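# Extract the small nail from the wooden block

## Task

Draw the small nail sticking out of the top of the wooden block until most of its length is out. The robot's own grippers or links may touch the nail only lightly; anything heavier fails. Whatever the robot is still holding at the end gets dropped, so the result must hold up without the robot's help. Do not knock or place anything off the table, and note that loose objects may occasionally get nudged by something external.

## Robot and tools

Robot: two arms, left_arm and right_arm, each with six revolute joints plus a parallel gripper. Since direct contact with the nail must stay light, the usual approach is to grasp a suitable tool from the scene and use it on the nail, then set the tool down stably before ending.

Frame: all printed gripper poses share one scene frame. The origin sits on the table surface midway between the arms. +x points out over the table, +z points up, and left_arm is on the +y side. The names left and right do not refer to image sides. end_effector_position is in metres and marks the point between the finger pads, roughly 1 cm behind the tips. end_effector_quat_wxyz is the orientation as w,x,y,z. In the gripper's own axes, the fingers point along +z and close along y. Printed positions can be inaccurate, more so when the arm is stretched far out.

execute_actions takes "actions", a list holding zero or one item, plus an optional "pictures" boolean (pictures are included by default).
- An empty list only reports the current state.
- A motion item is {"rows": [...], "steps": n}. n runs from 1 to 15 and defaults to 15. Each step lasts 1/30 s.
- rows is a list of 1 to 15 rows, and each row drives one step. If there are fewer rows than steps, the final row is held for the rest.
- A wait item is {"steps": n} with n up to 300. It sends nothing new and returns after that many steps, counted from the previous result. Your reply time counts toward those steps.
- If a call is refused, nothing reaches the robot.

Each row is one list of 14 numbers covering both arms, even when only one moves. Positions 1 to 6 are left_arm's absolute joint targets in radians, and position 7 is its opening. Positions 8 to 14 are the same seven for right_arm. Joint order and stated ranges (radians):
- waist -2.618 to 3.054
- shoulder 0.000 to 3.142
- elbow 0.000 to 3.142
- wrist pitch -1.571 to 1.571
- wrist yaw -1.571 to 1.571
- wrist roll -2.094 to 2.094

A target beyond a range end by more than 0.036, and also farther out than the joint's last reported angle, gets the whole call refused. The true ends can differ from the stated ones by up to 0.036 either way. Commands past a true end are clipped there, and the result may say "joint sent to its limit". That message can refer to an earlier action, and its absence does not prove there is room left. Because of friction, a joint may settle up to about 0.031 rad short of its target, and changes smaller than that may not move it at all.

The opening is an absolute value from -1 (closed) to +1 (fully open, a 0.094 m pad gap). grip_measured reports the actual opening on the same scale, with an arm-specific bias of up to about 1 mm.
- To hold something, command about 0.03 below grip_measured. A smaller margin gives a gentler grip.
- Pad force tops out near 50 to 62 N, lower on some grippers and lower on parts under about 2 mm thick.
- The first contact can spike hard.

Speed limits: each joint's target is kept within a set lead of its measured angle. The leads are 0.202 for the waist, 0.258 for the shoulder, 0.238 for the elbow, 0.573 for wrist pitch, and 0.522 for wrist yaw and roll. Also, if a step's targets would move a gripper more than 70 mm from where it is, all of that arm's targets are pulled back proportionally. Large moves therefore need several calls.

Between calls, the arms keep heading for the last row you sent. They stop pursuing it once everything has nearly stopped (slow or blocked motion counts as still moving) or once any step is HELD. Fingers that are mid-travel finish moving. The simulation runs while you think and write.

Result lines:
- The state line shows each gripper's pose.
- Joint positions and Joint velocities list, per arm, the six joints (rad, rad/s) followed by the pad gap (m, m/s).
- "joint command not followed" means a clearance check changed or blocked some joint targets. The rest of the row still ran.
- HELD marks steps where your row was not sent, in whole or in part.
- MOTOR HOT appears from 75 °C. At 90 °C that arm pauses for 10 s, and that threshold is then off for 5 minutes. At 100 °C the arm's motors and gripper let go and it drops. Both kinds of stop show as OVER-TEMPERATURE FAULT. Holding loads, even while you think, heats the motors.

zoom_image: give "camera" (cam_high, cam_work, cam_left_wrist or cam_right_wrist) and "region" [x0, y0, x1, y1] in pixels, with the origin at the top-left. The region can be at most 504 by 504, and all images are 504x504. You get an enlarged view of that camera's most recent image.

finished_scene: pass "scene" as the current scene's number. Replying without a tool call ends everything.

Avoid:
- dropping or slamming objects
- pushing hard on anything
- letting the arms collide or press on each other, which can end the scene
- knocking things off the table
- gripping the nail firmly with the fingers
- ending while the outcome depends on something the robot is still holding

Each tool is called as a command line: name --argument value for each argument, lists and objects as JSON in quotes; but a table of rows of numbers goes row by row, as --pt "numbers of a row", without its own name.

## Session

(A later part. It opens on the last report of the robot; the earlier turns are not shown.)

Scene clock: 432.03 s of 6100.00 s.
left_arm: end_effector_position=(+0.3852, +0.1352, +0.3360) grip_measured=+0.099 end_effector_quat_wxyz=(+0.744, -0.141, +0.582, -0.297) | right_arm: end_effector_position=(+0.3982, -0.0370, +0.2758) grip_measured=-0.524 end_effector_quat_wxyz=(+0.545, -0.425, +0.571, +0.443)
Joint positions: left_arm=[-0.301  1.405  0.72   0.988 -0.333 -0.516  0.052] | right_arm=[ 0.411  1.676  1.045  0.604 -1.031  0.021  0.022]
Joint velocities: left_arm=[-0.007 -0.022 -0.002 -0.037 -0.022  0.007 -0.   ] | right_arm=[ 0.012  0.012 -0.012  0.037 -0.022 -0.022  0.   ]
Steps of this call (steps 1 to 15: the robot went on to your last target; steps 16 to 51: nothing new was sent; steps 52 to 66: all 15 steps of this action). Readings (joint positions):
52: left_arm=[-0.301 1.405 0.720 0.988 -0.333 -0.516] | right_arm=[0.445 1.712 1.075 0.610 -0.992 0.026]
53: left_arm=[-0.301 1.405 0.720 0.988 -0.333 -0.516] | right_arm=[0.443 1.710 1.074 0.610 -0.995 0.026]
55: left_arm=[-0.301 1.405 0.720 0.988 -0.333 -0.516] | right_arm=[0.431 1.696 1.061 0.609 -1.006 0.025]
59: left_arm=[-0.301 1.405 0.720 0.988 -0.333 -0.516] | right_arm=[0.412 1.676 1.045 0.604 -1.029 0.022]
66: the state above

execute_actions --actions '[{"rows":[[-0.3,1.4,0.7,0.99,-0.32,-0.51,0.1,0.25,1.57,0.991,0.557,-1.173,0.05,-0.56],[-0.3,1.4,0.7,0.99,-0.32,-0.51,0.1,0.24,1.56,0.986,0.554,-1.181,0.05,-0.56],[-0.3,1.4,0.7,0.99,-0.32,-0.51,0.1,0.23,1.55,0.981,0.551,-1.19,0.05,-0.56],[-0.3,1.4,0.7,0.99,-0.32,-0.51,0.1,0.22,1.54,0.975,0.548,-1.2,0.05,-0.56],[-0.3,1.4,0.7,0.99,-0.32,-0.51,0.1,0.21,1.532,0.97,0.545,-1.208,0.05,-0.56]],"steps":15}]'

Scene clock: 435.23 s of 6100.00 s.
left_arm: end_effector_position=(+0.3852, +0.1352, +0.3360) grip_measured=+0.099 end_effector_quat_wxyz=(+0.744, -0.141, +0.582, -0.297) | right_arm: end_effector_position=(+0.3941, -0.0465, +0.2772) grip_measured=-0.524 end_effector_quat_wxyz=(+0.546, -0.427, +0.571, +0.440)
Joint positions: left_arm=[-0.301  1.405  0.72   0.988 -0.333 -0.516  0.052] | right_arm=[ 0.389  1.647  1.023  0.592 -1.05   0.009  0.022]
Joint velocities: left_arm=[-0.012 -0.007  0.002  0.081 -0.066 -0.022 -0.001] | right_arm=[ 0.002  0.002  0.022  0.037 -0.066 -0.081  0.   ]
Steps of this call (steps 1 to 15: the robot went on to your last target; steps 16 to 81: nothing new was sent; steps 82 to 96: all 15 steps of this action). Readings (joint positions):
82: left_arm=[-0.301 1.405 0.720 0.988 -0.333 -0.516] | right_arm=[0.411 1.676 1.045 0.604 -1.031 0.021]
83: left_arm=[-0.301 1.405 0.720 0.988 -0.333 -0.516] | right_arm=[0.409 1.674 1.045 0.603 -1.033 0.021]
85: left_arm=[-0.301 1.405 0.720 0.988 -0.333 -0.516] | right_arm=[0.399 1.663 1.036 0.599 -1.041 0.019]
89: left_arm=[-0.301 1.405 0.720 0.988 -0.333 -0.516] | right_arm=[0.389 1.647 1.023 0.592 -1.050 0.010]
96: the state above

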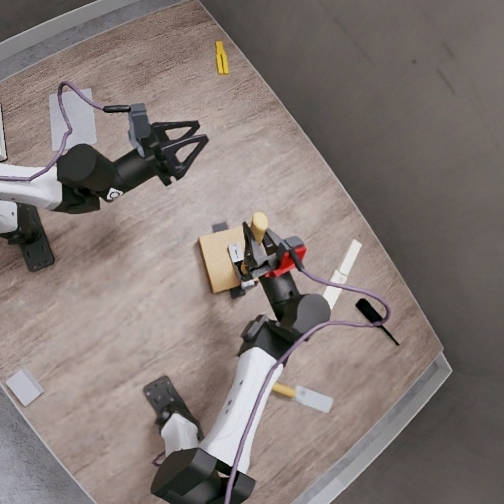

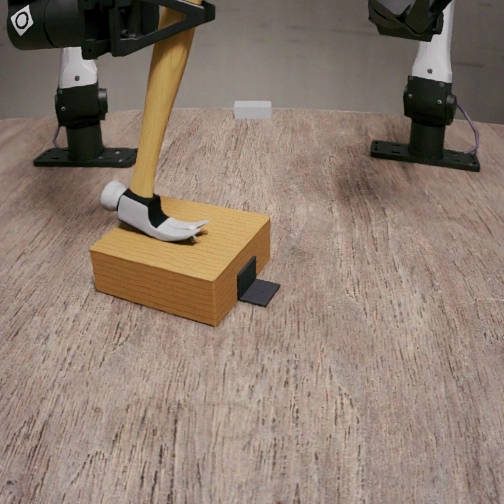

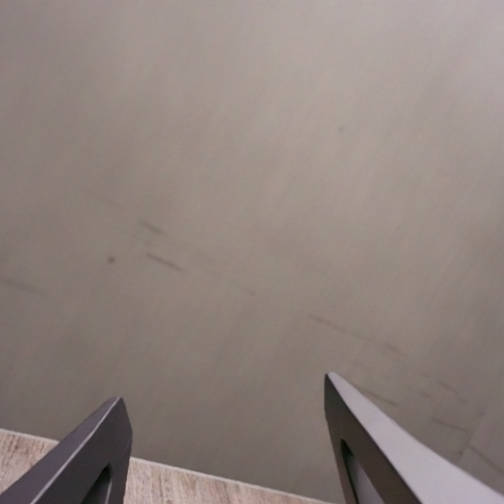

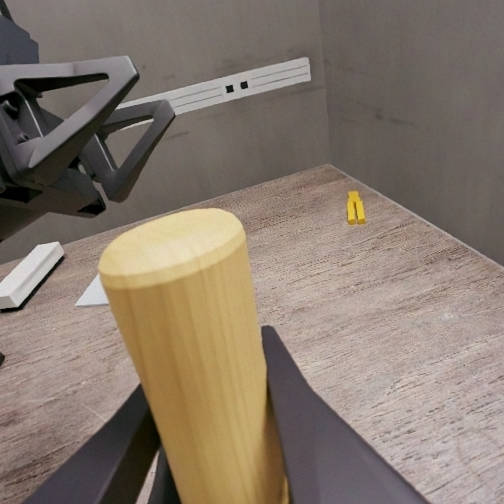

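execute_actions --actions '[{"rows":[[-0.3,1.4,0.7,0.99,-0.32,-0.51,0.1,0.2,1.52,0.962,0.542,-1.22,0.05,-0.56],[-0.3,1.4,0.7,0.99,-0.32,-0.51,0.1,0.19,1.51,0.955,0.539,-1.235,0.05,-0.56],[-0.3,1.4,0.7,0.99,-0.32,-0.51,0.1,0.185,1.50,0.948,0.536,-1.25,0.05,-0.56],[-0.3,1.4,0.7,0.99,-0.32,-0.51,0.1,0.185,1.49,0.94,0.533,-1.265,0.05,-0.56],[-0.3,1.4,0.7,0.99,-0.32,-0.51,0.1,0.185,1.48,0.933,0.53,-1.28,0.05,-0.56]],"steps":15}]' --pictures false

Scene clock: 437.57 s of 6100.00 s.
left_arm: end_effector_position=(+0.3852, +0.1352, +0.3360) grip_measured=+0.099 end_effector_quat_wxyz=(+0.744, -0.141, +0.582, -0.297) | right_arm: end_effector_position=(+0.3829, -0.0678, +0.2798) grip_measured=-0.522 end_effector_quat_wxyz=(+0.547, -0.434, +0.566, +0.439)
Joint positions: left_arm=[-0.301  1.405  0.72   0.988 -0.333 -0.516  0.052] | right_arm=[ 0.334  1.588  0.975  0.575 -1.114 -0.012  0.022]
Joint velocities: left_arm=[-0.002 -0.022 -0.012 -0.007 -0.037  0.022  0.001] | right_arm=[-0.081 -0.032 -0.027 -0.037 -0.139 -0.051 -0.001]
Steps of this call (steps 1 to 15: the robot went on to your last target; steps 16 to 55: nothing new was sent; steps 56 to 70: all 15 steps of this action). Readings (joint positions):
56: left_arm=[-0.301 1.405 0.720 0.988 -0.333 -0.516] | right_arm=[0.389 1.647 1.023 0.592 -1.050 0.009]
57: left_arm=[-0.301 1.405 0.720 0.988 -0.333 -0.516] | right_arm=[0.389 1.646 1.023 0.591 -1.050 0.009]
59: left_arm=[-0.301 1.405 0.720 0.988 -0.333 -0.516] | right_arm=[0.387 1.638 1.015 0.590 -1.053 0.005]
63: left_arm=[-0.301 1.405 0.720 0.988 -0.333 -0.516] | right_arm=[0.367 1.610 0.991 0.586 -1.072 -0.006]
70: the state above

execute_actions --actions '[{"rows":[[-0.3,1.4,0.7,0.99,-0.32,-0.51,0.1,0.17,1.48,0.933,0.53,-1.285,0.05,-0.56],[-0.3,1.4,0.7,0.99,-0.32,-0.51,0.1,0.155,1.478,0.932,0.528,-1.29,0.05,-0.56],[-0.3,1.4,0.7,0.99,-0.32,-0.51,0.1,0.14,1.475,0.93,0.526,-1.295,0.05,-0.56],[-0.3,1.4,0.7,0.99,-0.32,-0.51,0.1,0.125,1.47,0.928,0.524,-1.30,0.05,-0.56]],"steps":12}]'

Scene clock: 439.20 s of 6100.00 s.
left_arm: end_effector_position=(+0.3852, +0.1352, +0.3360) grip_measured=+0.099 end_effector_quat_wxyz=(+0.744, -0.141, +0.582, -0.297) | right_arm: end_effector_position=(+0.3818, -0.1384, +0.2786) grip_measured=-0.522 end_effector_quat_wxyz=(+0.527, -0.392, +0.601, +0.456)
Joint positions: left_arm=[-0.301  1.405  0.72   0.988 -0.333 -0.516  0.052] | right_arm=[ 0.126  1.523  0.935  0.483 -1.282  0.036  0.022]
Joint velocities: left_arm=[-0.017 -0.017 -0.027 -0.037 -0.022 -0.037 -0.001] | right_arm=[-0.017 -0.002  0.002 -0.022 -0.095  0.066 -0.   ]
Steps of this call (steps 1 to 37: the robot went on to your last target; steps 38 to 49: all 12 steps of this action). Readings (joint positions):
38: left_arm=[-0.301 1.405 0.720 0.988 -0.333 -0.516] | right_arm=[0.181 1.523 0.935 0.488 -1.265 0.033]
39: left_arm=[-0.301 1.405 0.720 0.988 -0.333 -0.516] | right_arm=[0.180 1.523 0.935 0.488 -1.267 0.033]
41: left_arm=[-0.301 1.405 0.720 0.988 -0.333 -0.516] | right_arm=[0.166 1.523 0.935 0.486 -1.275 0.035]
45: left_arm=[-0.301 1.405 0.720 0.988 -0.333 -0.516] | right_arm=[0.129 1.523 0.935 0.484 -1.280 0.036]
49: the state above

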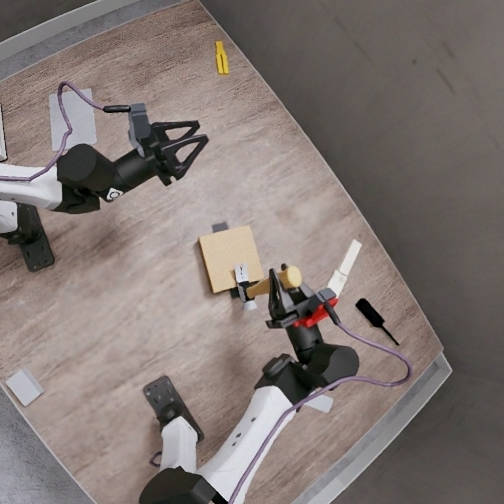

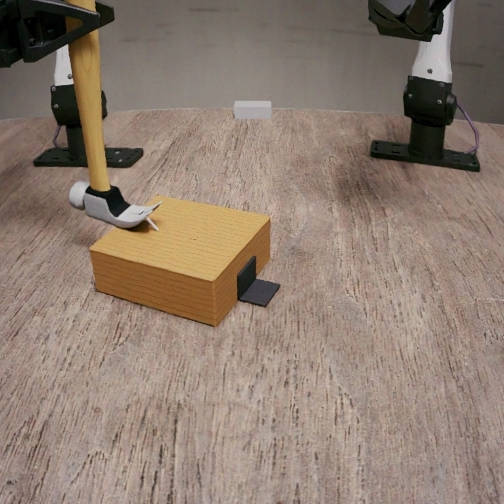

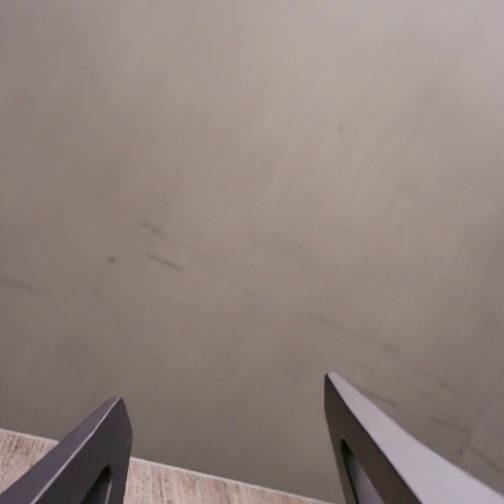

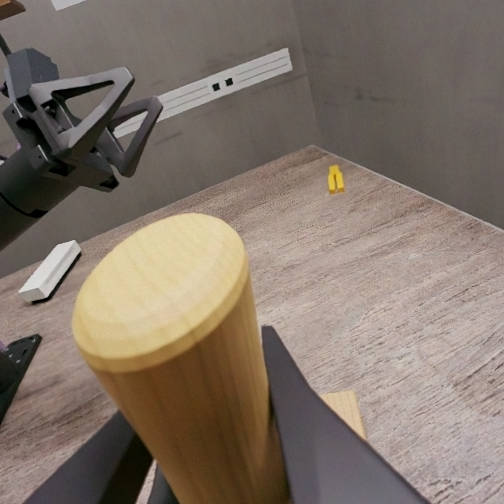

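zoom_image --camera "cam_work" --region '[40, 140, 240, 300]'

zoom_image --camera "cam_high" --region '[190, 210, 340, 340]'

Region (40, 140, 240, 300) of cam_work's 504x504 image, scaled by 2.520, with more detail than that image has; it fills the top 403 rows of this view, and the rest is white.

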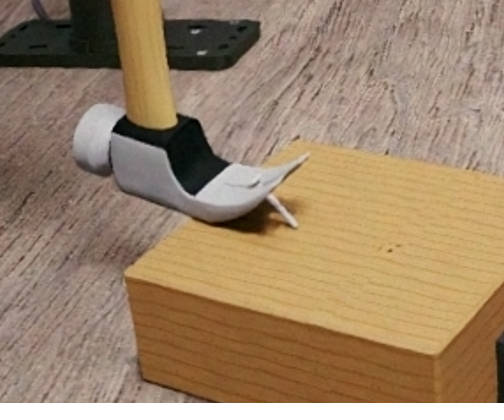

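Region (190, 210, 340, 340) of cam_high's 504x504 image, scaled by 3.360, with more detail than that image has; it fills the top 437 rows of this view, and the rest is white.

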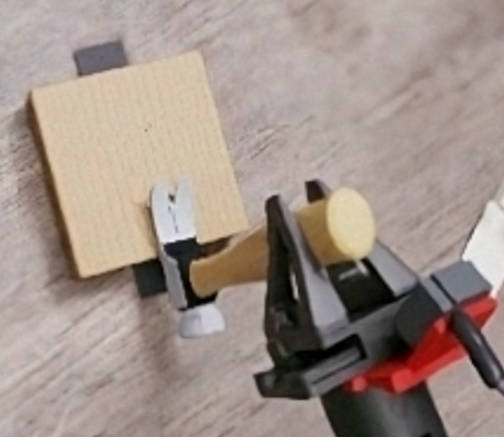

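execute_actions --actions '[{"rows":[[-0.3,1.4,0.7,0.99,-0.32,-0.51,0.1,0.125,1.515,0.95,0.49,-1.29,0.04,-0.56],[-0.3,1.4,0.7,0.99,-0.32,-0.51,0.1,0.125,1.51,0.965,0.485,-1.29,0.04,-0.56],[-0.3,1.4,0.7,0.99,-0.32,-0.51,0.1,0.125,1.505,0.98,0.48,-1.29,0.04,-0.56],[-0.3,1.4,0.7,0.99,-0.32,-0.51,0.1,0.125,1.50,0.995,0.475,-1.29,0.04,-0.56],[-0.3,1.4,0.7,0.99,-0.32,-0.51,0.1,0.125,1.495,1.01,0.47,-1.29,0.04,-0.56],[-0.3,1.4,0.7,0.99,-0.32,-0.51,0.1,0.125,1.49,1.025,0.465,-1.29,0.04,-0.56],[-0.3,1.4,0.7,0.99,-0.32,-0.51,0.1,0.125,1.485,1.04,0.46,-1.29,0.04,-0.56],[-0.3,1.4,0.7,0.99,-0.32,-0.51,0.1,0.125,1.48,1.055,0.455,-1.29,0.04,-0.56],[-0.3,1.4,0.7,0.99,-0.32,-0.51,0.1,0.125,1.478,1.065,0.452,-1.29,0.04,-0.56],[-0.3,1.4,0.7,0.99,-0.32,-0.51,0.1,0.12,1.49,1.085,0.452,-1.295,0.04,-0.56],[-0.3,1.4,0.7,0.99,-0.32,-0.51,0.1,0.112,1.515,1.11,0.452,-1.30,0.04,-0.56],[-0.3,1.4,0.7,0.99,-0.32,-0.51,0.1,0.104,1.54,1.137,0.45,-1.31,0.04,-0.56],[-0.3,1.4,0.7,0.99,-0.32,-0.51,0.1,0.096,1.565,1.164,0.448,-1.32,0.04,-0.56],[-0.3,1.4,0.7,0.99,-0.32,-0.51,0.1,0.088,1.59,1.19,0.446,-1.33,0.04,-0.56],[-0.3,1.4,0.7,0.99,-0.32,-0.51,0.1,0.08,1.615,1.217,0.444,-1.34,0.04,-0.56]],"steps":15}]'

Scene clock: 465.10 s of 6100.00 s.
left_arm: end_effector_position=(+0.3852, +0.1352, +0.3360) grip_measured=+0.099 end_effector_quat_wxyz=(+0.744, -0.141, +0.582, -0.297) | right_arm: end_effector_position=(+0.4019, -0.1434, +0.3233) grip_measured=-0.522 end_effector_quat_wxyz=(+0.546, -0.411, +0.579, +0.445)
Joint positions: left_arm=[-0.301  1.405  0.72   0.988 -0.333 -0.516  0.052] | right_arm=[ 0.109  1.566  1.125  0.407 -1.31   0.035  0.022]
Joint velocities: left_arm=[-0.012  0.002 -0.012 -0.037 -0.037 -0.051  0.001] | right_arm=[-0.198  0.579  0.877 -0.037 -0.227 -0.037 -0.   ]
Steps of this call (steps 1 to 15: the robot went on to your last target; steps 16 to 90: nothing new was sent; then 22.40 s passed at rest; steps 91 to 105: all 15 steps of this action). Readings (joint positions):
91: left_arm=[-0.301 1.405 0.720 0.988 -0.333 -0.516] | right_arm=[0.126 1.523 0.935 0.480 -1.284 0.035]
92: left_arm=[-0.301 1.405 0.720 0.988 -0.333 -0.516] | right_arm=[0.126 1.523 0.935 0.478 -1.284 0.034]
94: left_arm=[-0.301 1.405 0.720 0.988 -0.333 -0.516] | right_arm=[0.126 1.523 0.938 0.473 -1.284 0.032]
98: left_arm=[-0.301 1.405 0.720 0.988 -0.333 -0.516] | right_arm=[0.126 1.523 0.972 0.432 -1.284 0.031]
105: the state above

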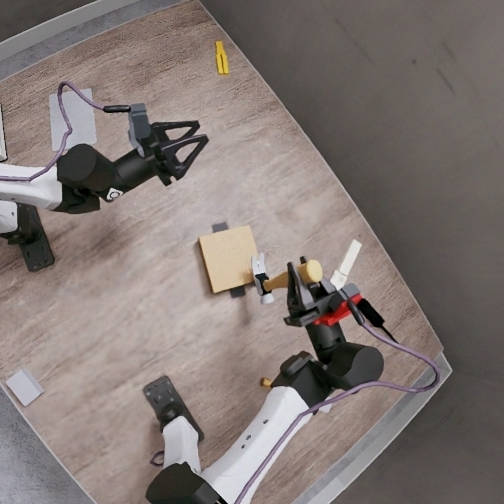

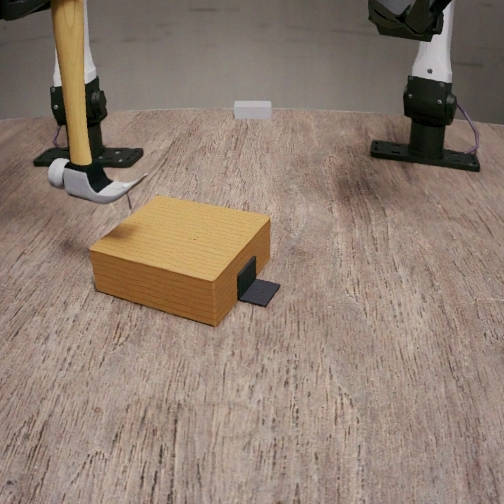

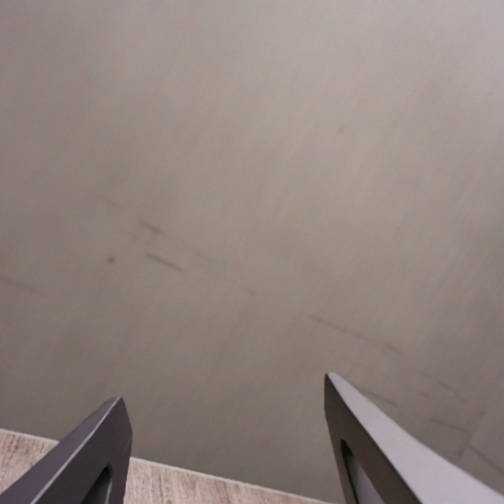

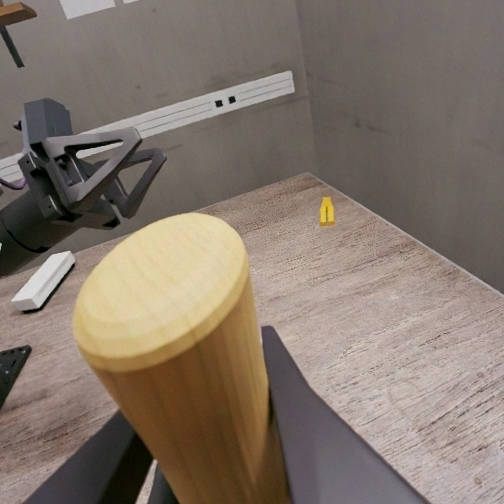

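execute_actions --actions '[{"rows":[[-0.3,1.4,0.7,0.99,-0.32,-0.51,0.1,0.07,1.64,1.24,0.45,-1.35,0.04,-0.56],[-0.3,1.4,0.7,0.99,-0.32,-0.51,0.1,0.06,1.665,1.263,0.452,-1.36,0.04,-0.56],[-0.3,1.4,0.7,0.99,-0.32,-0.51,0.1,0.05,1.69,1.286,0.454,-1.37,0.04,-0.56],[-0.3,1.4,0.7,0.99,-0.32,-0.51,0.1,0.04,1.712,1.308,0.456,-1.38,0.04,-0.56],[-0.3,1.4,0.7,0.99,-0.32,-0.51,0.1,0.03,1.732,1.328,0.457,-1.39,0.04,-0.56],[-0.3,1.4,0.7,0.99,-0.32,-0.51,0.1,0.02,1.75,1.346,0.458,-1.398,0.04,-0.56],[-0.3,1.4,0.7,0.99,-0.32,-0.51,0.1,0.012,1.765,1.362,0.459,-1.405,0.04,-0.56],[-0.3,1.4,0.7,0.99,-0.32,-0.51,0.1,0.005,1.777,1.376,0.46,-1.41,0.04,-0.56],[-0.3,1.4,0.7,0.99,-0.32,-0.51,0.1,0.0,1.787,1.388,0.46,-1.414,0.04,-0.56],[-0.3,1.4,0.7,0.99,-0.32,-0.51,0.1,-0.005,1.793,1.396,0.46,-1.418,0.04,-0.56],[-0.3,1.4,0.7,0.99,-0.32,-0.51,0.1,-0.01,1.797,1.40,0.46,-1.42,0.04,-0.56]],"steps":15}]'

Scene clock: 468.37 s of 6100.00 s.
left_arm: end_effector_position=(+0.3852, +0.1352, +0.3360) grip_measured=+0.099 end_effector_quat_wxyz=(+0.744, -0.141, +0.582, -0.297) | right_arm: end_effector_position=(+0.4695, -0.1953, +0.3031) grip_measured=-0.522 end_effector_quat_wxyz=(+0.546, -0.389, +0.596, +0.442)
Joint positions: left_arm=[-0.301  1.405  0.72   0.988 -0.333 -0.516  0.052] | right_arm=[-0.013  1.819  1.345  0.4   -1.39   0.03   0.022]
Joint velocities: left_arm=[-0.022 -0.007 -0.002  0.022 -0.066 -0.037  0.   ] | right_arm=[ 0.012  0.007  0.007  0.066 -0.007 -0.022  0.   ]
Steps of this call (steps 1 to 30: the robot went on to your last target; steps 31 to 83: nothing new was sent; steps 84 to 98: all 15 steps of this action). Readings (joint positions):
84: left_arm=[-0.301 1.405 0.720 0.988 -0.333 -0.516] | right_arm=[0.080 1.632 1.177 0.398 -1.330 0.028]
85: left_arm=[-0.301 1.405 0.720 0.988 -0.333 -0.516] | right_arm=[0.080 1.639 1.185 0.398 -1.336 0.030]
87: left_arm=[-0.301 1.405 0.720 0.988 -0.333 -0.516] | right_arm=[0.073 1.671 1.221 0.397 -1.353 0.036]
91: left_arm=[-0.301 1.405 0.720 0.988 -0.333 -0.516] | right_arm=[0.035 1.758 1.302 0.399 -1.374 0.035]
98: the state above

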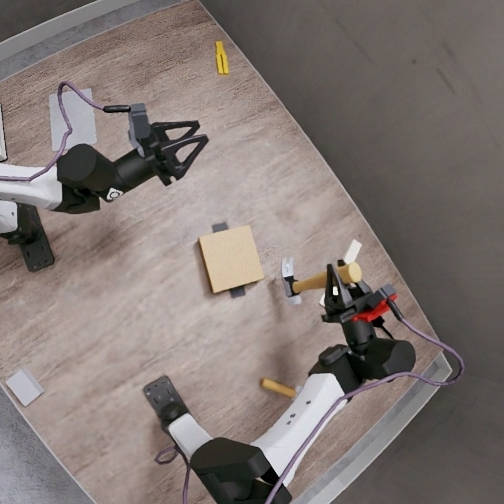

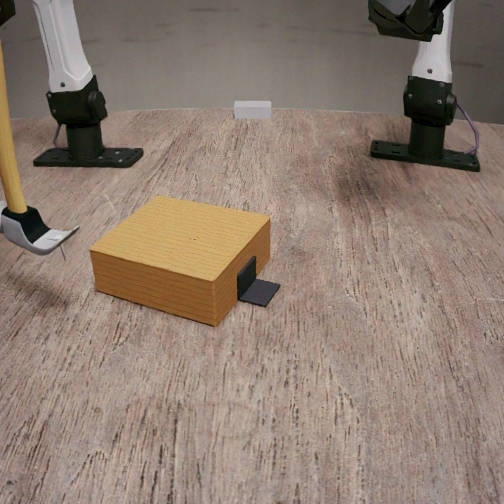

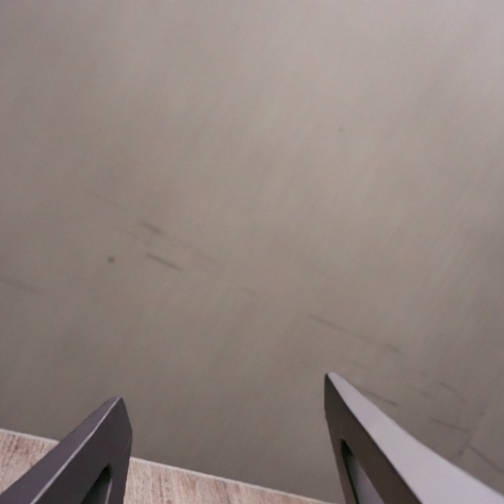

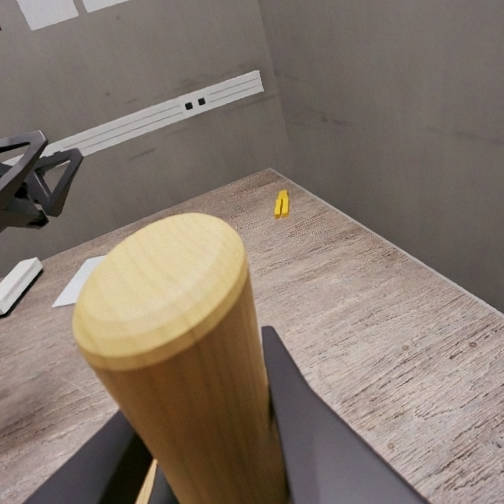

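zoom_image --camera "cam_high" --region '[260, 230, 400, 340]'

zoom_image --camera "cam_work" --region '[0, 60, 160, 280]'

Region (260, 230, 400, 340) of cam_high's 504x504 image, scaled by 3.600, with more detail than that image has; it fills the top 396 rows of this view, and the rest is white.

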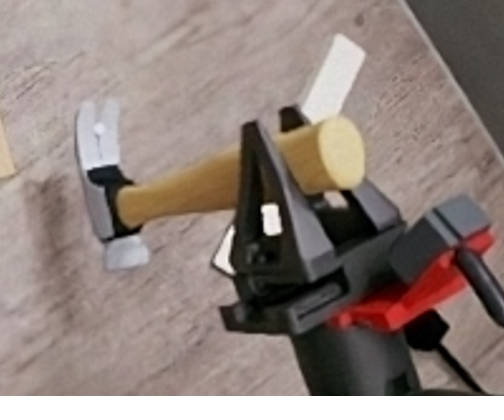

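Region (0, 60, 160, 280) of cam_work's 504x504 image, scaled by 2.291, with more detail than that image has; it fills the left 367 columns of this view, and the rest is white.

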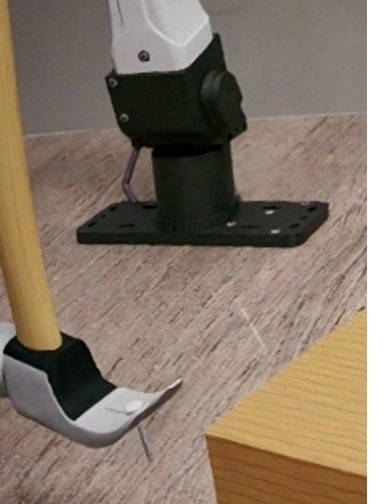

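execute_actions --actions '[{"rows":[[-0.3,1.4,0.7,0.99,-0.32,-0.51,0.1,-0.01,1.81,1.34,0.47,-1.42,0.03,-0.56],[-0.3,1.4,0.7,0.99,-0.32,-0.51,0.1,-0.01,1.815,1.325,0.49,-1.42,0.02,-0.56],[-0.3,1.4,0.7,0.99,-0.32,-0.51,0.1,-0.01,1.82,1.31,0.51,-1.42,0.01,-0.56],[-0.3,1.4,0.7,0.99,-0.32,-0.51,0.1,-0.01,1.825,1.295,0.53,-1.42,0.0,-0.56],[-0.3,1.4,0.7,0.99,-0.32,-0.51,0.1,-0.01,1.83,1.28,0.55,-1.42,-0.01,-0.56],[-0.3,1.4,0.7,0.99,-0.32,-0.51,0.1,-0.01,1.835,1.265,0.57,-1.42,-0.02,-0.56],[-0.3,1.4,0.7,0.99,-0.32,-0.51,0.1,-0.01,1.84,1.25,0.59,-1.42,-0.03,-0.56],[-0.3,1.4,0.7,0.99,-0.32,-0.51,0.1,-0.01,1.845,1.235,0.61,-1.42,-0.04,-0.56],[-0.3,1.4,0.7,0.99,-0.32,-0.51,0.1,-0.01,1.85,1.22,0.63,-1.42,-0.05,-0.56],[-0.3,1.4,0.7,0.99,-0.32,-0.51,0.1,-0.01,1.855,1.205,0.645,-1.42,-0.06,-0.56],[-0.3,1.4,0.7,0.99,-0.32,-0.51,0.1,-0.01,1.858,1.195,0.655,-1.42,-0.07,-0.56],[-0.3,1.4,0.7,0.99,-0.32,-0.51,0.1,-0.01,1.86,1.19,0.66,-1.42,-0.07,-0.56]],"steps":15}]'

Scene clock: 480.53 s of 6100.00 s.
left_arm: end_effector_position=(+0.3852, +0.1352, +0.3360) grip_measured=+0.099 end_effector_quat_wxyz=(+0.744, -0.141, +0.582, -0.297) | right_arm: end_effector_position=(+0.4632, -0.1939, +0.2373) grip_measured=-0.522 end_effector_quat_wxyz=(+0.542, -0.401, +0.592, +0.441)
Joint positions: left_arm=[-0.301  1.405  0.72   0.988 -0.333 -0.516  0.052] | right_arm=[-0.013  1.886  1.185  0.555 -1.409 -0.056  0.022]
Joint velocities: left_arm=[ 0.012 -0.007 -0.002 -0.022 -0.037 -0.007  0.   ] | right_arm=[-0.017  0.1   -0.1    0.022 -0.022 -0.11   0.   ]
Steps of this call (steps 1 to 30: the robot went on to your last target; steps 31 to 90: nothing new was sent; then 8.67 s passed at rest; steps 91 to 105: all 15 steps of this action). Readings (joint positions):
91: left_arm=[-0.301 1.405 0.720 0.988 -0.333 -0.516] | right_arm=[-0.013 1.819 1.350 0.400 -1.407 0.030]
92: left_arm=[-0.301 1.405 0.720 0.988 -0.333 -0.516] | right_arm=[-0.013 1.819 1.347 0.405 -1.407 0.029]
94: left_arm=[-0.301 1.405 0.720 0.988 -0.333 -0.516] | right_arm=[-0.013 1.819 1.329 0.428 -1.408 0.021]
98: left_arm=[-0.301 1.405 0.720 0.988 -0.333 -0.516] | right_arm=[-0.013 1.835 1.270 0.488 -1.409 -0.007]
105: the state above

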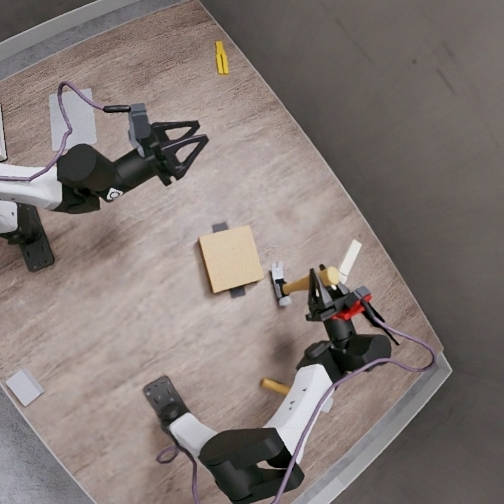

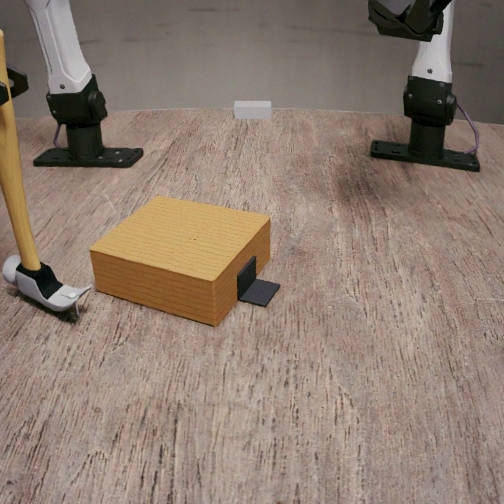

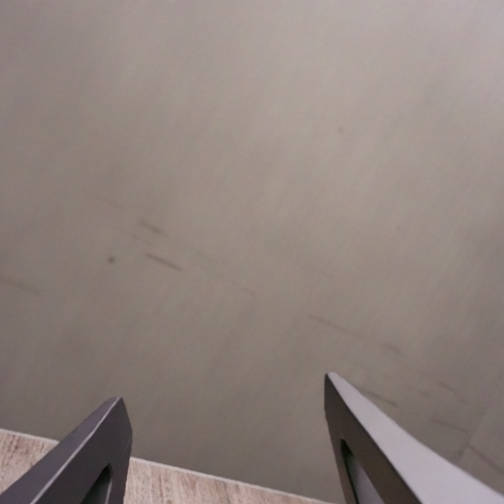

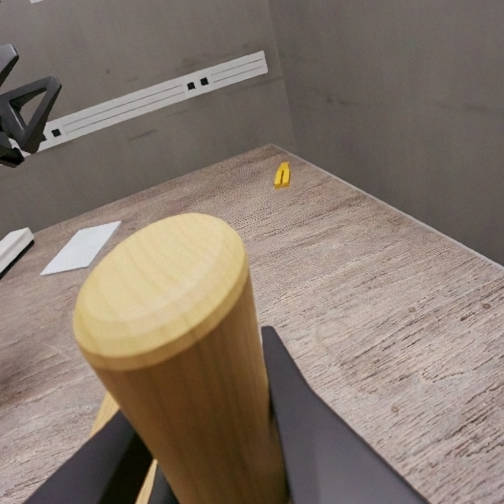

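execute_actions --actions '[{"rows":[[-0.3,1.4,0.7,0.99,-0.32,-0.51,0.1,-0.01,1.86,1.19,0.66,-1.42,-0.085,-0.56],[-0.3,1.4,0.7,0.99,-0.32,-0.51,0.1,-0.01,1.86,1.19,0.66,-1.42,-0.10,-0.56],[-0.3,1.4,0.7,0.99,-0.32,-0.51,0.1,-0.01,1.86,1.19,0.66,-1.42,-0.115,-0.56],[-0.3,1.4,0.7,0.99,-0.32,-0.51,0.1,-0.01,1.86,1.19,0.66,-1.42,-0.13,-0.56]],"steps":10}]'

zoom_image --camera "cam_work" --region '[0, 40, 200, 340]'

zoom_image --camera "cam_high" --region '[250, 230, 390, 340]'

Scene clock: 482.63 s of 6100.00 s.
left_arm: end_effector_position=(+0.3852, +0.1352, +0.3360) grip_measured=+0.099 end_effector_quat_wxyz=(+0.744, -0.141, +0.582, -0.297) | right_arm: end_effector_position=(+0.4636, -0.1939, +0.2392) grip_measured=-0.522 end_effector_quat_wxyz=(+0.563, -0.426, +0.572, +0.417)
Joint positions: left_arm=[-0.301  1.405  0.72   0.988 -0.333 -0.516  0.052] | right_arm=[-0.013  1.889  1.182  0.591 -1.409 -0.117  0.022]
Joint velocities: left_arm=[ 0.002  0.007  0.002  0.037 -0.007 -0.022 -0.001] | right_arm=[-0.007  0.007  0.007  0.051  0.007 -0.022 -0.   ]
Steps of this call (steps 1 to 30: the robot went on to your last target; steps 31 to 53: nothing new was sent; steps 54 to 63: all 10 steps of this action). Readings (joint positions):
54: left_arm=[-0.301 1.405 0.720 0.988 -0.333 -0.516] | right_arm=[-0.013 1.889 1.182 0.591 -1.409 -0.071]
55: left_arm=[-0.301 1.405 0.720 0.988 -0.333 -0.516] | right_arm=[-0.013 1.889 1.182 0.591 -1.409 -0.074]
57: left_arm=[-0.301 1.405 0.720 0.988 -0.333 -0.516] | right_arm=[-0.013 1.889 1.182 0.591 -1.409 -0.088]
61: left_arm=[-0.301 1.405 0.720 0.988 -0.333 -0.516] | right_arm=[-0.013 1.889 1.182 0.591 -1.409 -0.112]
63: the state above

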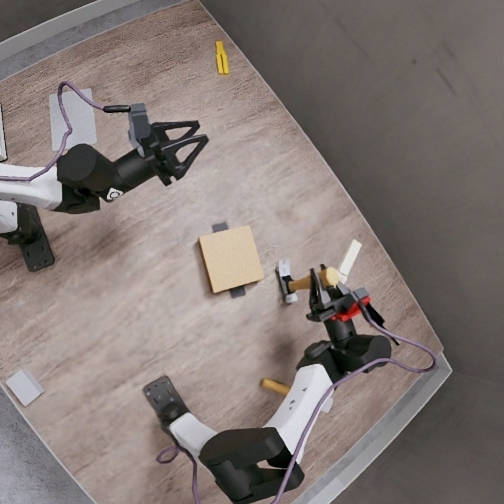

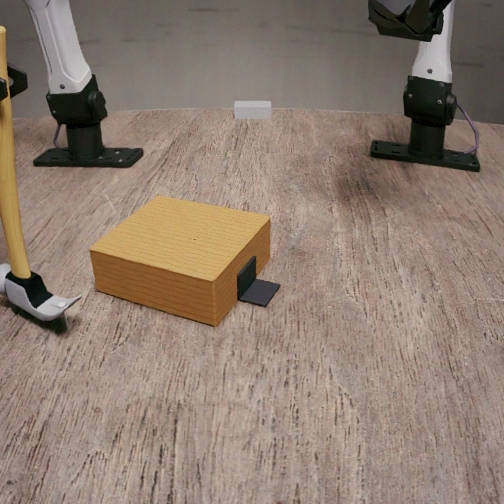

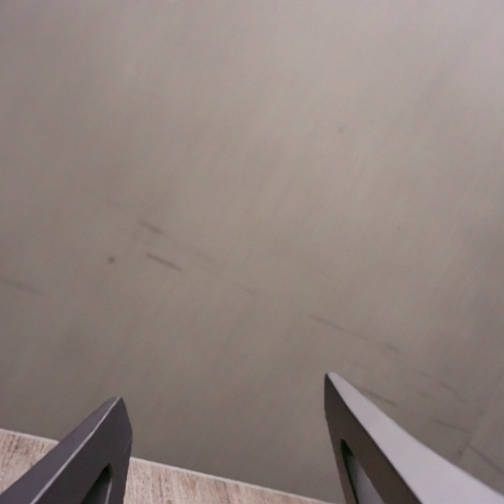

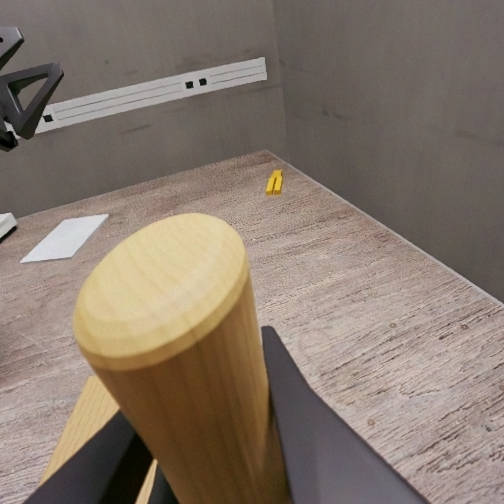

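Region (0, 40, 200, 340) of cam_work's 504x504 image, scaled by 1.680, with more detail than that image has.

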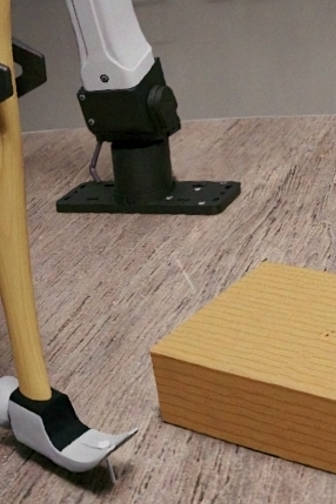

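Region (250, 230, 390, 340) of cam_high's 504x504 image, scaled by 3.600, with more detail than that image has; it fills the top 396 rows of this view, and the rest is white.

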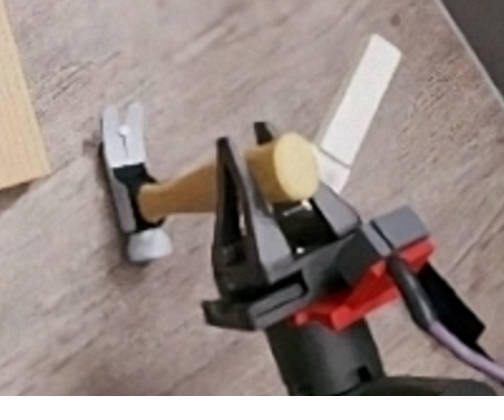

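execute_actions --actions '[{"rows":[[-0.3,1.4,0.7,0.99,-0.32,-0.51,0.1,-0.01,1.86,1.18,0.67,-1.42,-0.13,-0.56],[-0.3,1.4,0.7,0.99,-0.32,-0.51,0.1,-0.01,1.86,1.17,0.68,-1.42,-0.13,-0.56],[-0.3,1.4,0.7,0.99,-0.32,-0.51,0.1,-0.01,1.86,1.16,0.69,-1.42,-0.13,-0.56],[-0.3,1.4,0.7,0.99,-0.32,-0.51,0.1,-0.01,1.86,1.15,0.70,-1.42,-0.13,-0.56]],"steps":12}]'

Scene clock: 486.17 s of 6100.00 s.
left_arm: end_effector_position=(+0.3852, +0.1352, +0.3360) grip_measured=+0.099 end_effector_quat_wxyz=(+0.744, -0.141, +0.582, -0.297) | right_arm: end_effector_position=(+0.4598, -0.1934, +0.2315) grip_measured=-0.522 end_effector_quat_wxyz=(+0.564, -0.428, +0.571, +0.415)
Joint positions: left_arm=[-0.301  1.405  0.72   0.988 -0.333 -0.516  0.052] | right_arm=[-0.013  1.889  1.15   0.62  -1.409 -0.126  0.022]
Joint velocities: left_arm=[-0.017  0.007 -0.012  0.022 -0.022  0.007  0.   ] | right_arm=[-0.002 -0.007  0.012  0.007  0.095 -0.051 -0.001]
Steps of this call (steps 1 to 15: the robot went on to your last target; steps 16 to 90: nothing new was sent; then 0.13 s passed at rest; steps 91 to 102: all 12 steps of this action). Readings (joint positions):
91: left_arm=[-0.301 1.405 0.720 0.988 -0.333 -0.516] | right_arm=[-0.013 1.889 1.182 0.591 -1.409 -0.123]
92: left_arm=[-0.301 1.405 0.720 0.988 -0.333 -0.516] | right_arm=[-0.013 1.889 1.182 0.593 -1.409 -0.123]
94: left_arm=[-0.301 1.405 0.720 0.988 -0.333 -0.516] | right_arm=[-0.013 1.889 1.174 0.606 -1.409 -0.124]
98: left_arm=[-0.301 1.405 0.720 0.988 -0.333 -0.516] | right_arm=[-0.013 1.889 1.153 0.618 -1.409 -0.126]
102: the state above

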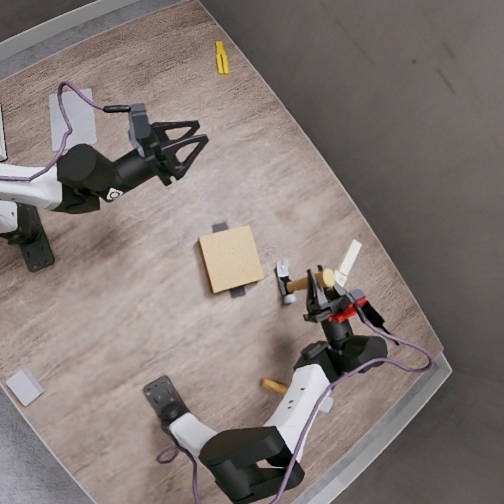

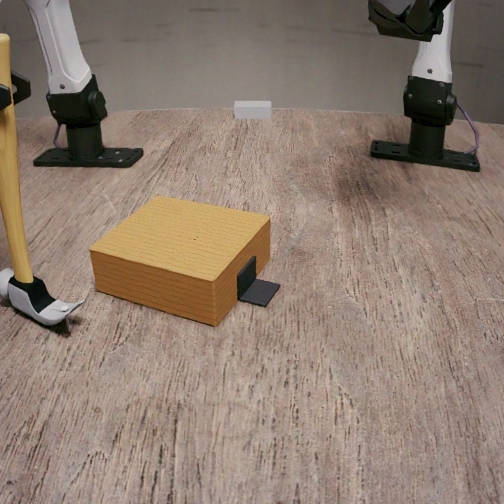

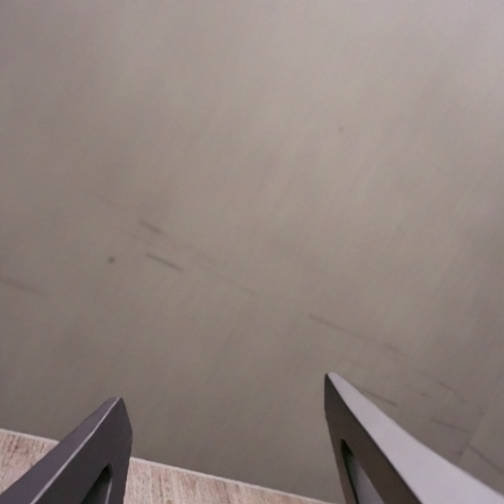

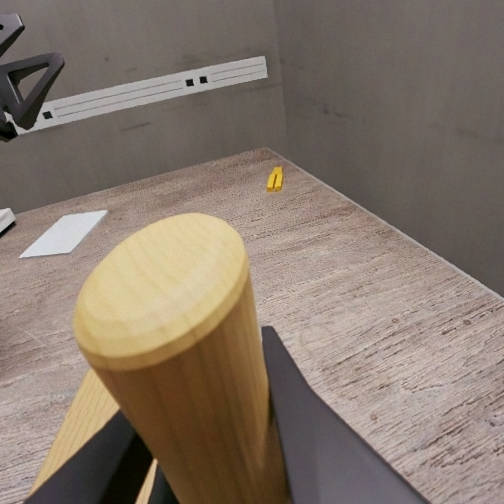

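execute_actions --actions '[{"rows":[[-0.3,1.4,0.7,0.99,-0.32,-0.51,0.1,-0.015,1.86,1.15,0.70,-1.42,-0.13,-0.55],[-0.3,1.4,0.7,0.99,-0.32,-0.51,0.1,-0.025,1.86,1.15,0.70,-1.428,-0.13,-0.545],[-0.3,1.4,0.7,0.99,-0.32,-0.51,0.1,-0.035,1.86,1.15,0.70,-1.438,-0.13,-0.54],[-0.3,1.4,0.7,0.99,-0.32,-0.51,0.1,-0.045,1.86,1.15,0.70,-1.448,-0.13,-0.538],[-0.3,1.4,0.7,0.99,-0.32,-0.51,0.1,-0.055,1.86,1.15,0.70,-1.458,-0.13,-0.538],[-0.3,1.4,0.7,0.99,-0.32,-0.51,0.1,-0.065,1.86,1.15,0.70,-1.468,-0.13,-0.538],[-0.3,1.4,0.7,0.99,-0.32,-0.51,0.1,-0.075,1.86,1.15,0.70,-1.478,-0.13,-0.538],[-0.3,1.4,0.7,0.99,-0.32,-0.51,0.1,-0.085,1.86,1.15,0.70,-1.488,-0.13,-0.538],[-0.3,1.4,0.7,0.99,-0.32,-0.51,0.1,-0.095,1.858,1.15,0.70,-1.498,-0.13,-0.538],[-0.3,1.4,0.7,0.99,-0.32,-0.51,0.1,-0.105,1.856,1.15,0.70,-1.508,-0.13,-0.538],[-0.3,1.4,0.7,0.99,-0.32,-0.51,0.1,-0.115,1.855,1.15,0.70,-1.518,-0.13,-0.538],[-0.3,1.4,0.7,0.99,-0.32,-0.51,0.1,-0.125,1.855,1.15,0.70,-1.528,-0.13,-0.538]],"steps":15}]'

zoom_image --camera "cam_high" --region '[250, 230, 390, 340]'

zoom_image --camera "cam_work" --region '[0, 40, 200, 340]'

Scene clock: 490.63 s of 6100.00 s.
left_arm: end_effector_position=(+0.3852, +0.1352, +0.3360) grip_measured=+0.099 end_effector_quat_wxyz=(+0.744, -0.141, +0.582, -0.297) | right_arm: end_effector_position=(+0.4567, -0.2388, +0.2341) grip_measured=-0.522 end_effector_quat_wxyz=(+0.575, -0.420, +0.573, +0.406)
Joint positions: left_arm=[-0.301  1.405  0.72   0.988 -0.333 -0.516  0.052] | right_arm=[-0.125  1.889  1.15   0.63  -1.49  -0.126  0.022]
Joint velocities: left_arm=[-0.017  0.007 -0.007  0.037  0.007 -0.022  0.   ] | right_arm=[-0.139  0.002  0.022  0.022 -0.11  -0.007 -0.001]
Steps of this call (steps 1 to 15: the robot went on to your last target; steps 16 to 90: nothing new was sent; then 0.97 s passed at rest; steps 91 to 105: all 15 steps of this action). Readings (joint positions):
91: left_arm=[-0.301 1.405 0.720 0.988 -0.333 -0.516] | right_arm=[-0.013 1.889 1.150 0.625 -1.409 -0.126]
92: left_arm=[-0.301 1.405 0.720 0.988 -0.333 -0.516] | right_arm=[-0.013 1.889 1.150 0.625 -1.409 -0.126]
94: left_arm=[-0.301 1.405 0.720 0.988 -0.333 -0.516] | right_arm=[-0.017 1.889 1.150 0.625 -1.415 -0.126]
98: left_arm=[-0.301 1.405 0.720 0.988 -0.333 -0.516] | right_arm=[-0.050 1.889 1.150 0.625 -1.441 -0.126]
105: the state above

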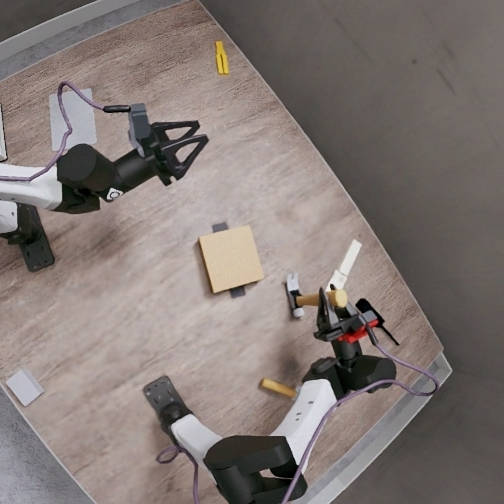

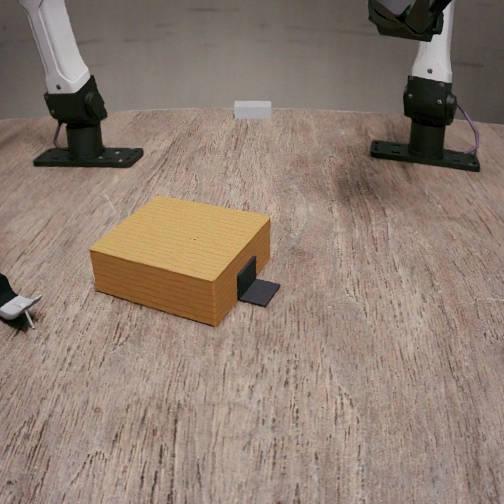

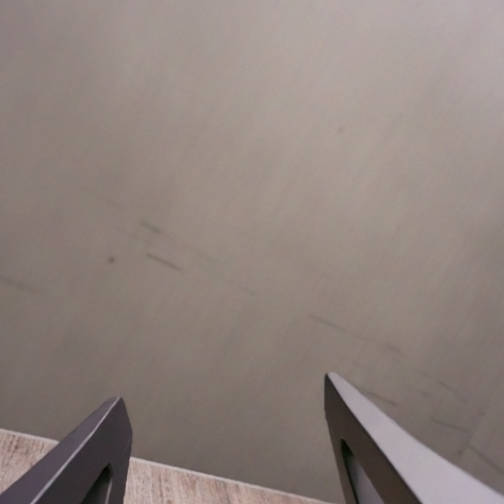

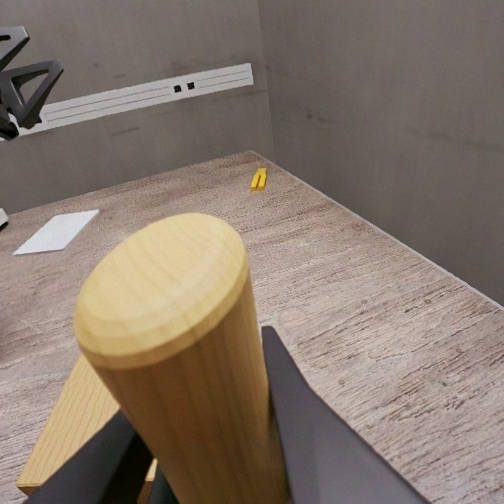

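Region (250, 230, 390, 340) of cam_high's 504x504 image, scaled by 3.600, with more detail than that image has; it fills the top 396 rows of this view, and the rest is white.

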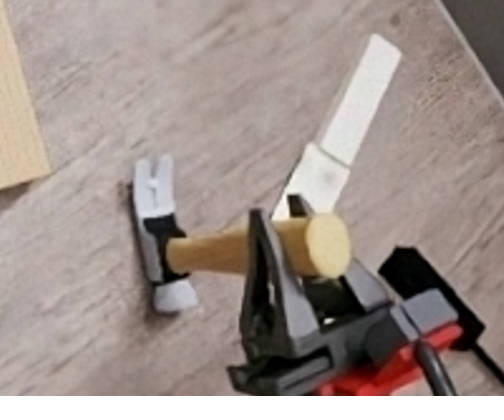

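Region (0, 40, 200, 340) of cam_work's 504x504 image, scaled by 1.680, with more detail than that image has.

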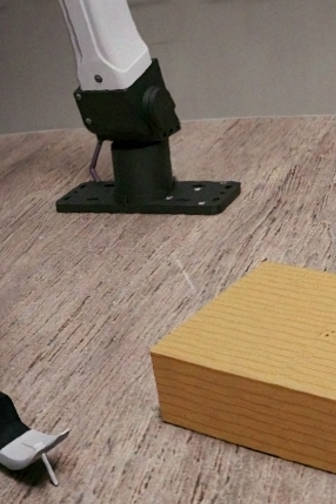

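execute_actions --actions '[{"rows":[[-0.3,1.4,0.7,0.99,-0.32,-0.51,0.1,-0.125,1.86,1.14,0.71,-1.528,-0.13,-0.55],[-0.3,1.4,0.7,0.99,-0.32,-0.51,0.1,-0.125,1.865,1.13,0.72,-1.528,-0.13,-0.55],[-0.3,1.4,0.7,0.99,-0.32,-0.51,0.1,-0.125,1.87,1.12,0.73,-1.528,-0.13,-0.55],[-0.3,1.4,0.7,0.99,-0.32,-0.51,0.1,-0.125,1.875,1.11,0.74,-1.528,-0.13,-0.55],[-0.3,1.4,0.7,0.99,-0.32,-0.51,0.1,-0.125,1.88,1.10,0.75,-1.528,-0.13,-0.55]],"steps":12}]'

zoom_image --camera "cam_high" --region '[250, 230, 390, 340]'

zoom_image --camera "cam_work" --region '[0, 200, 120, 340]'

Scene clock: 494.20 s of 6100.00 s.
left_arm: end_effector_position=(+0.3852, +0.1352, +0.3360) grip_measured=+0.099 end_effector_quat_wxyz=(+0.744, -0.141, +0.582, -0.297) | right_arm: end_effector_position=(+0.4479, -0.2379, +0.2275) grip_measured=-0.522 end_effector_quat_wxyz=(+0.575, -0.431, +0.563, +0.408)
Joint positions: left_arm=[-0.301  1.405  0.72   0.988 -0.333 -0.516  0.052] | right_arm=[-0.129  1.889  1.11   0.687 -1.518 -0.127  0.022]
Joint velocities: left_arm=[-0.017  0.007 -0.002 -0.051  0.007 -0.007 -0.   ] | right_arm=[-0.002  0.012 -0.002 -0.007  0.022 -0.066  0.001]
Steps of this call (steps 1 to 30: the robot went on to your last target; steps 31 to 90: nothing new was sent; then 0.17 s passed at rest; steps 91 to 102: all 12 steps of this action). Readings (joint positions):
91: left_arm=[-0.301 1.405 0.720 0.988 -0.333 -0.516] | right_arm=[-0.129 1.889 1.150 0.634 -1.512 -0.126]
92: left_arm=[-0.301 1.405 0.720 0.988 -0.333 -0.516] | right_arm=[-0.129 1.889 1.148 0.637 -1.512 -0.126]
94: left_arm=[-0.301 1.405 0.720 0.988 -0.333 -0.516] | right_arm=[-0.129 1.889 1.136 0.654 -1.512 -0.127]
98: left_arm=[-0.301 1.405 0.720 0.988 -0.333 -0.516] | right_arm=[-0.129 1.889 1.113 0.680 -1.516 -0.128]
102: the state above

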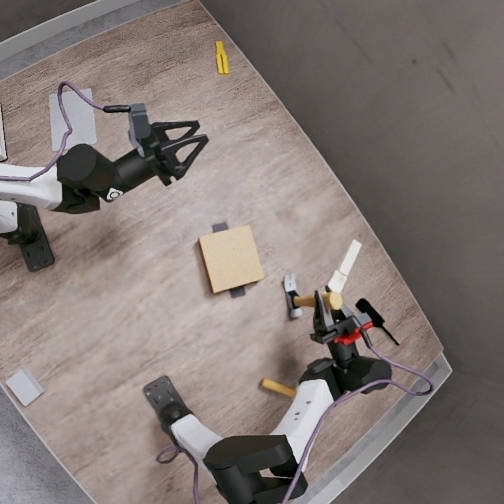

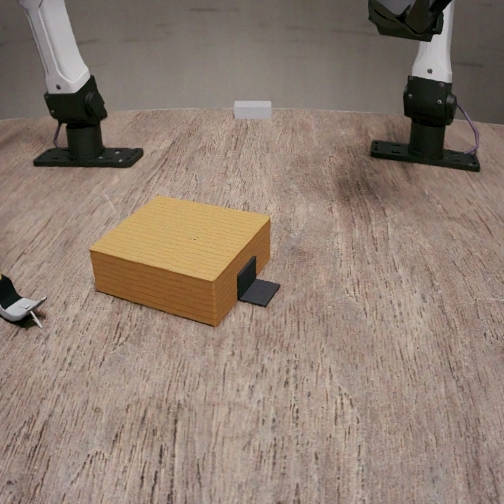

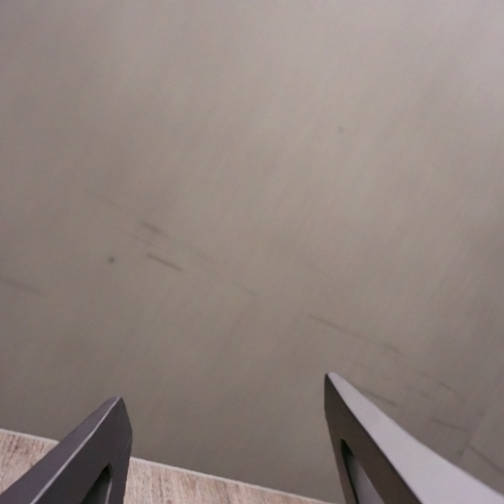

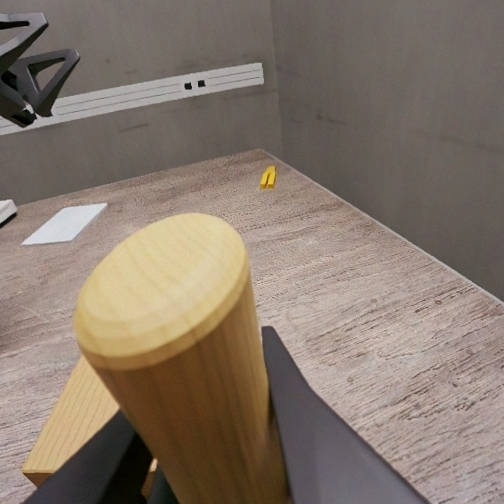

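Region (250, 230, 390, 340) of cam_high's 504x504 image, scaled by 3.600, with more detail than that image has; it fills the top 396 rows of this view, and the rest is white.

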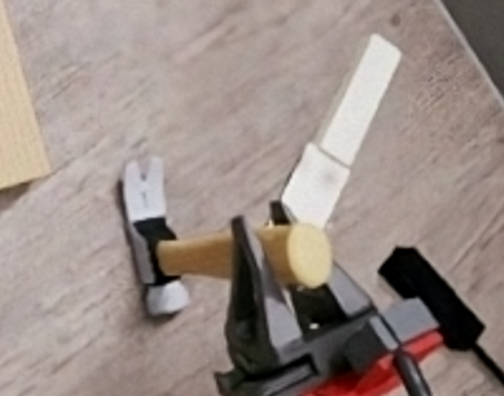

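Region (0, 200, 120, 340) of cam_work's 504x504 image, scaled by 3.600, with more detail than that image has; it fills the left 432 columns of this view, and the rest is white.

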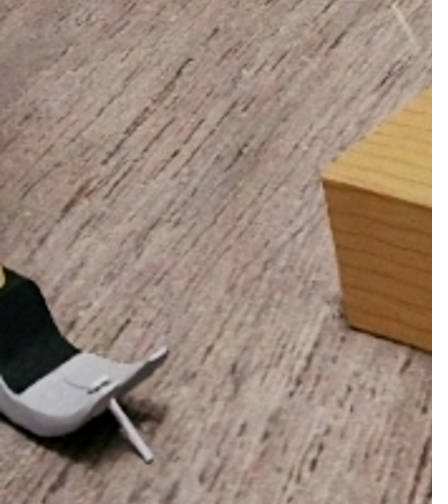

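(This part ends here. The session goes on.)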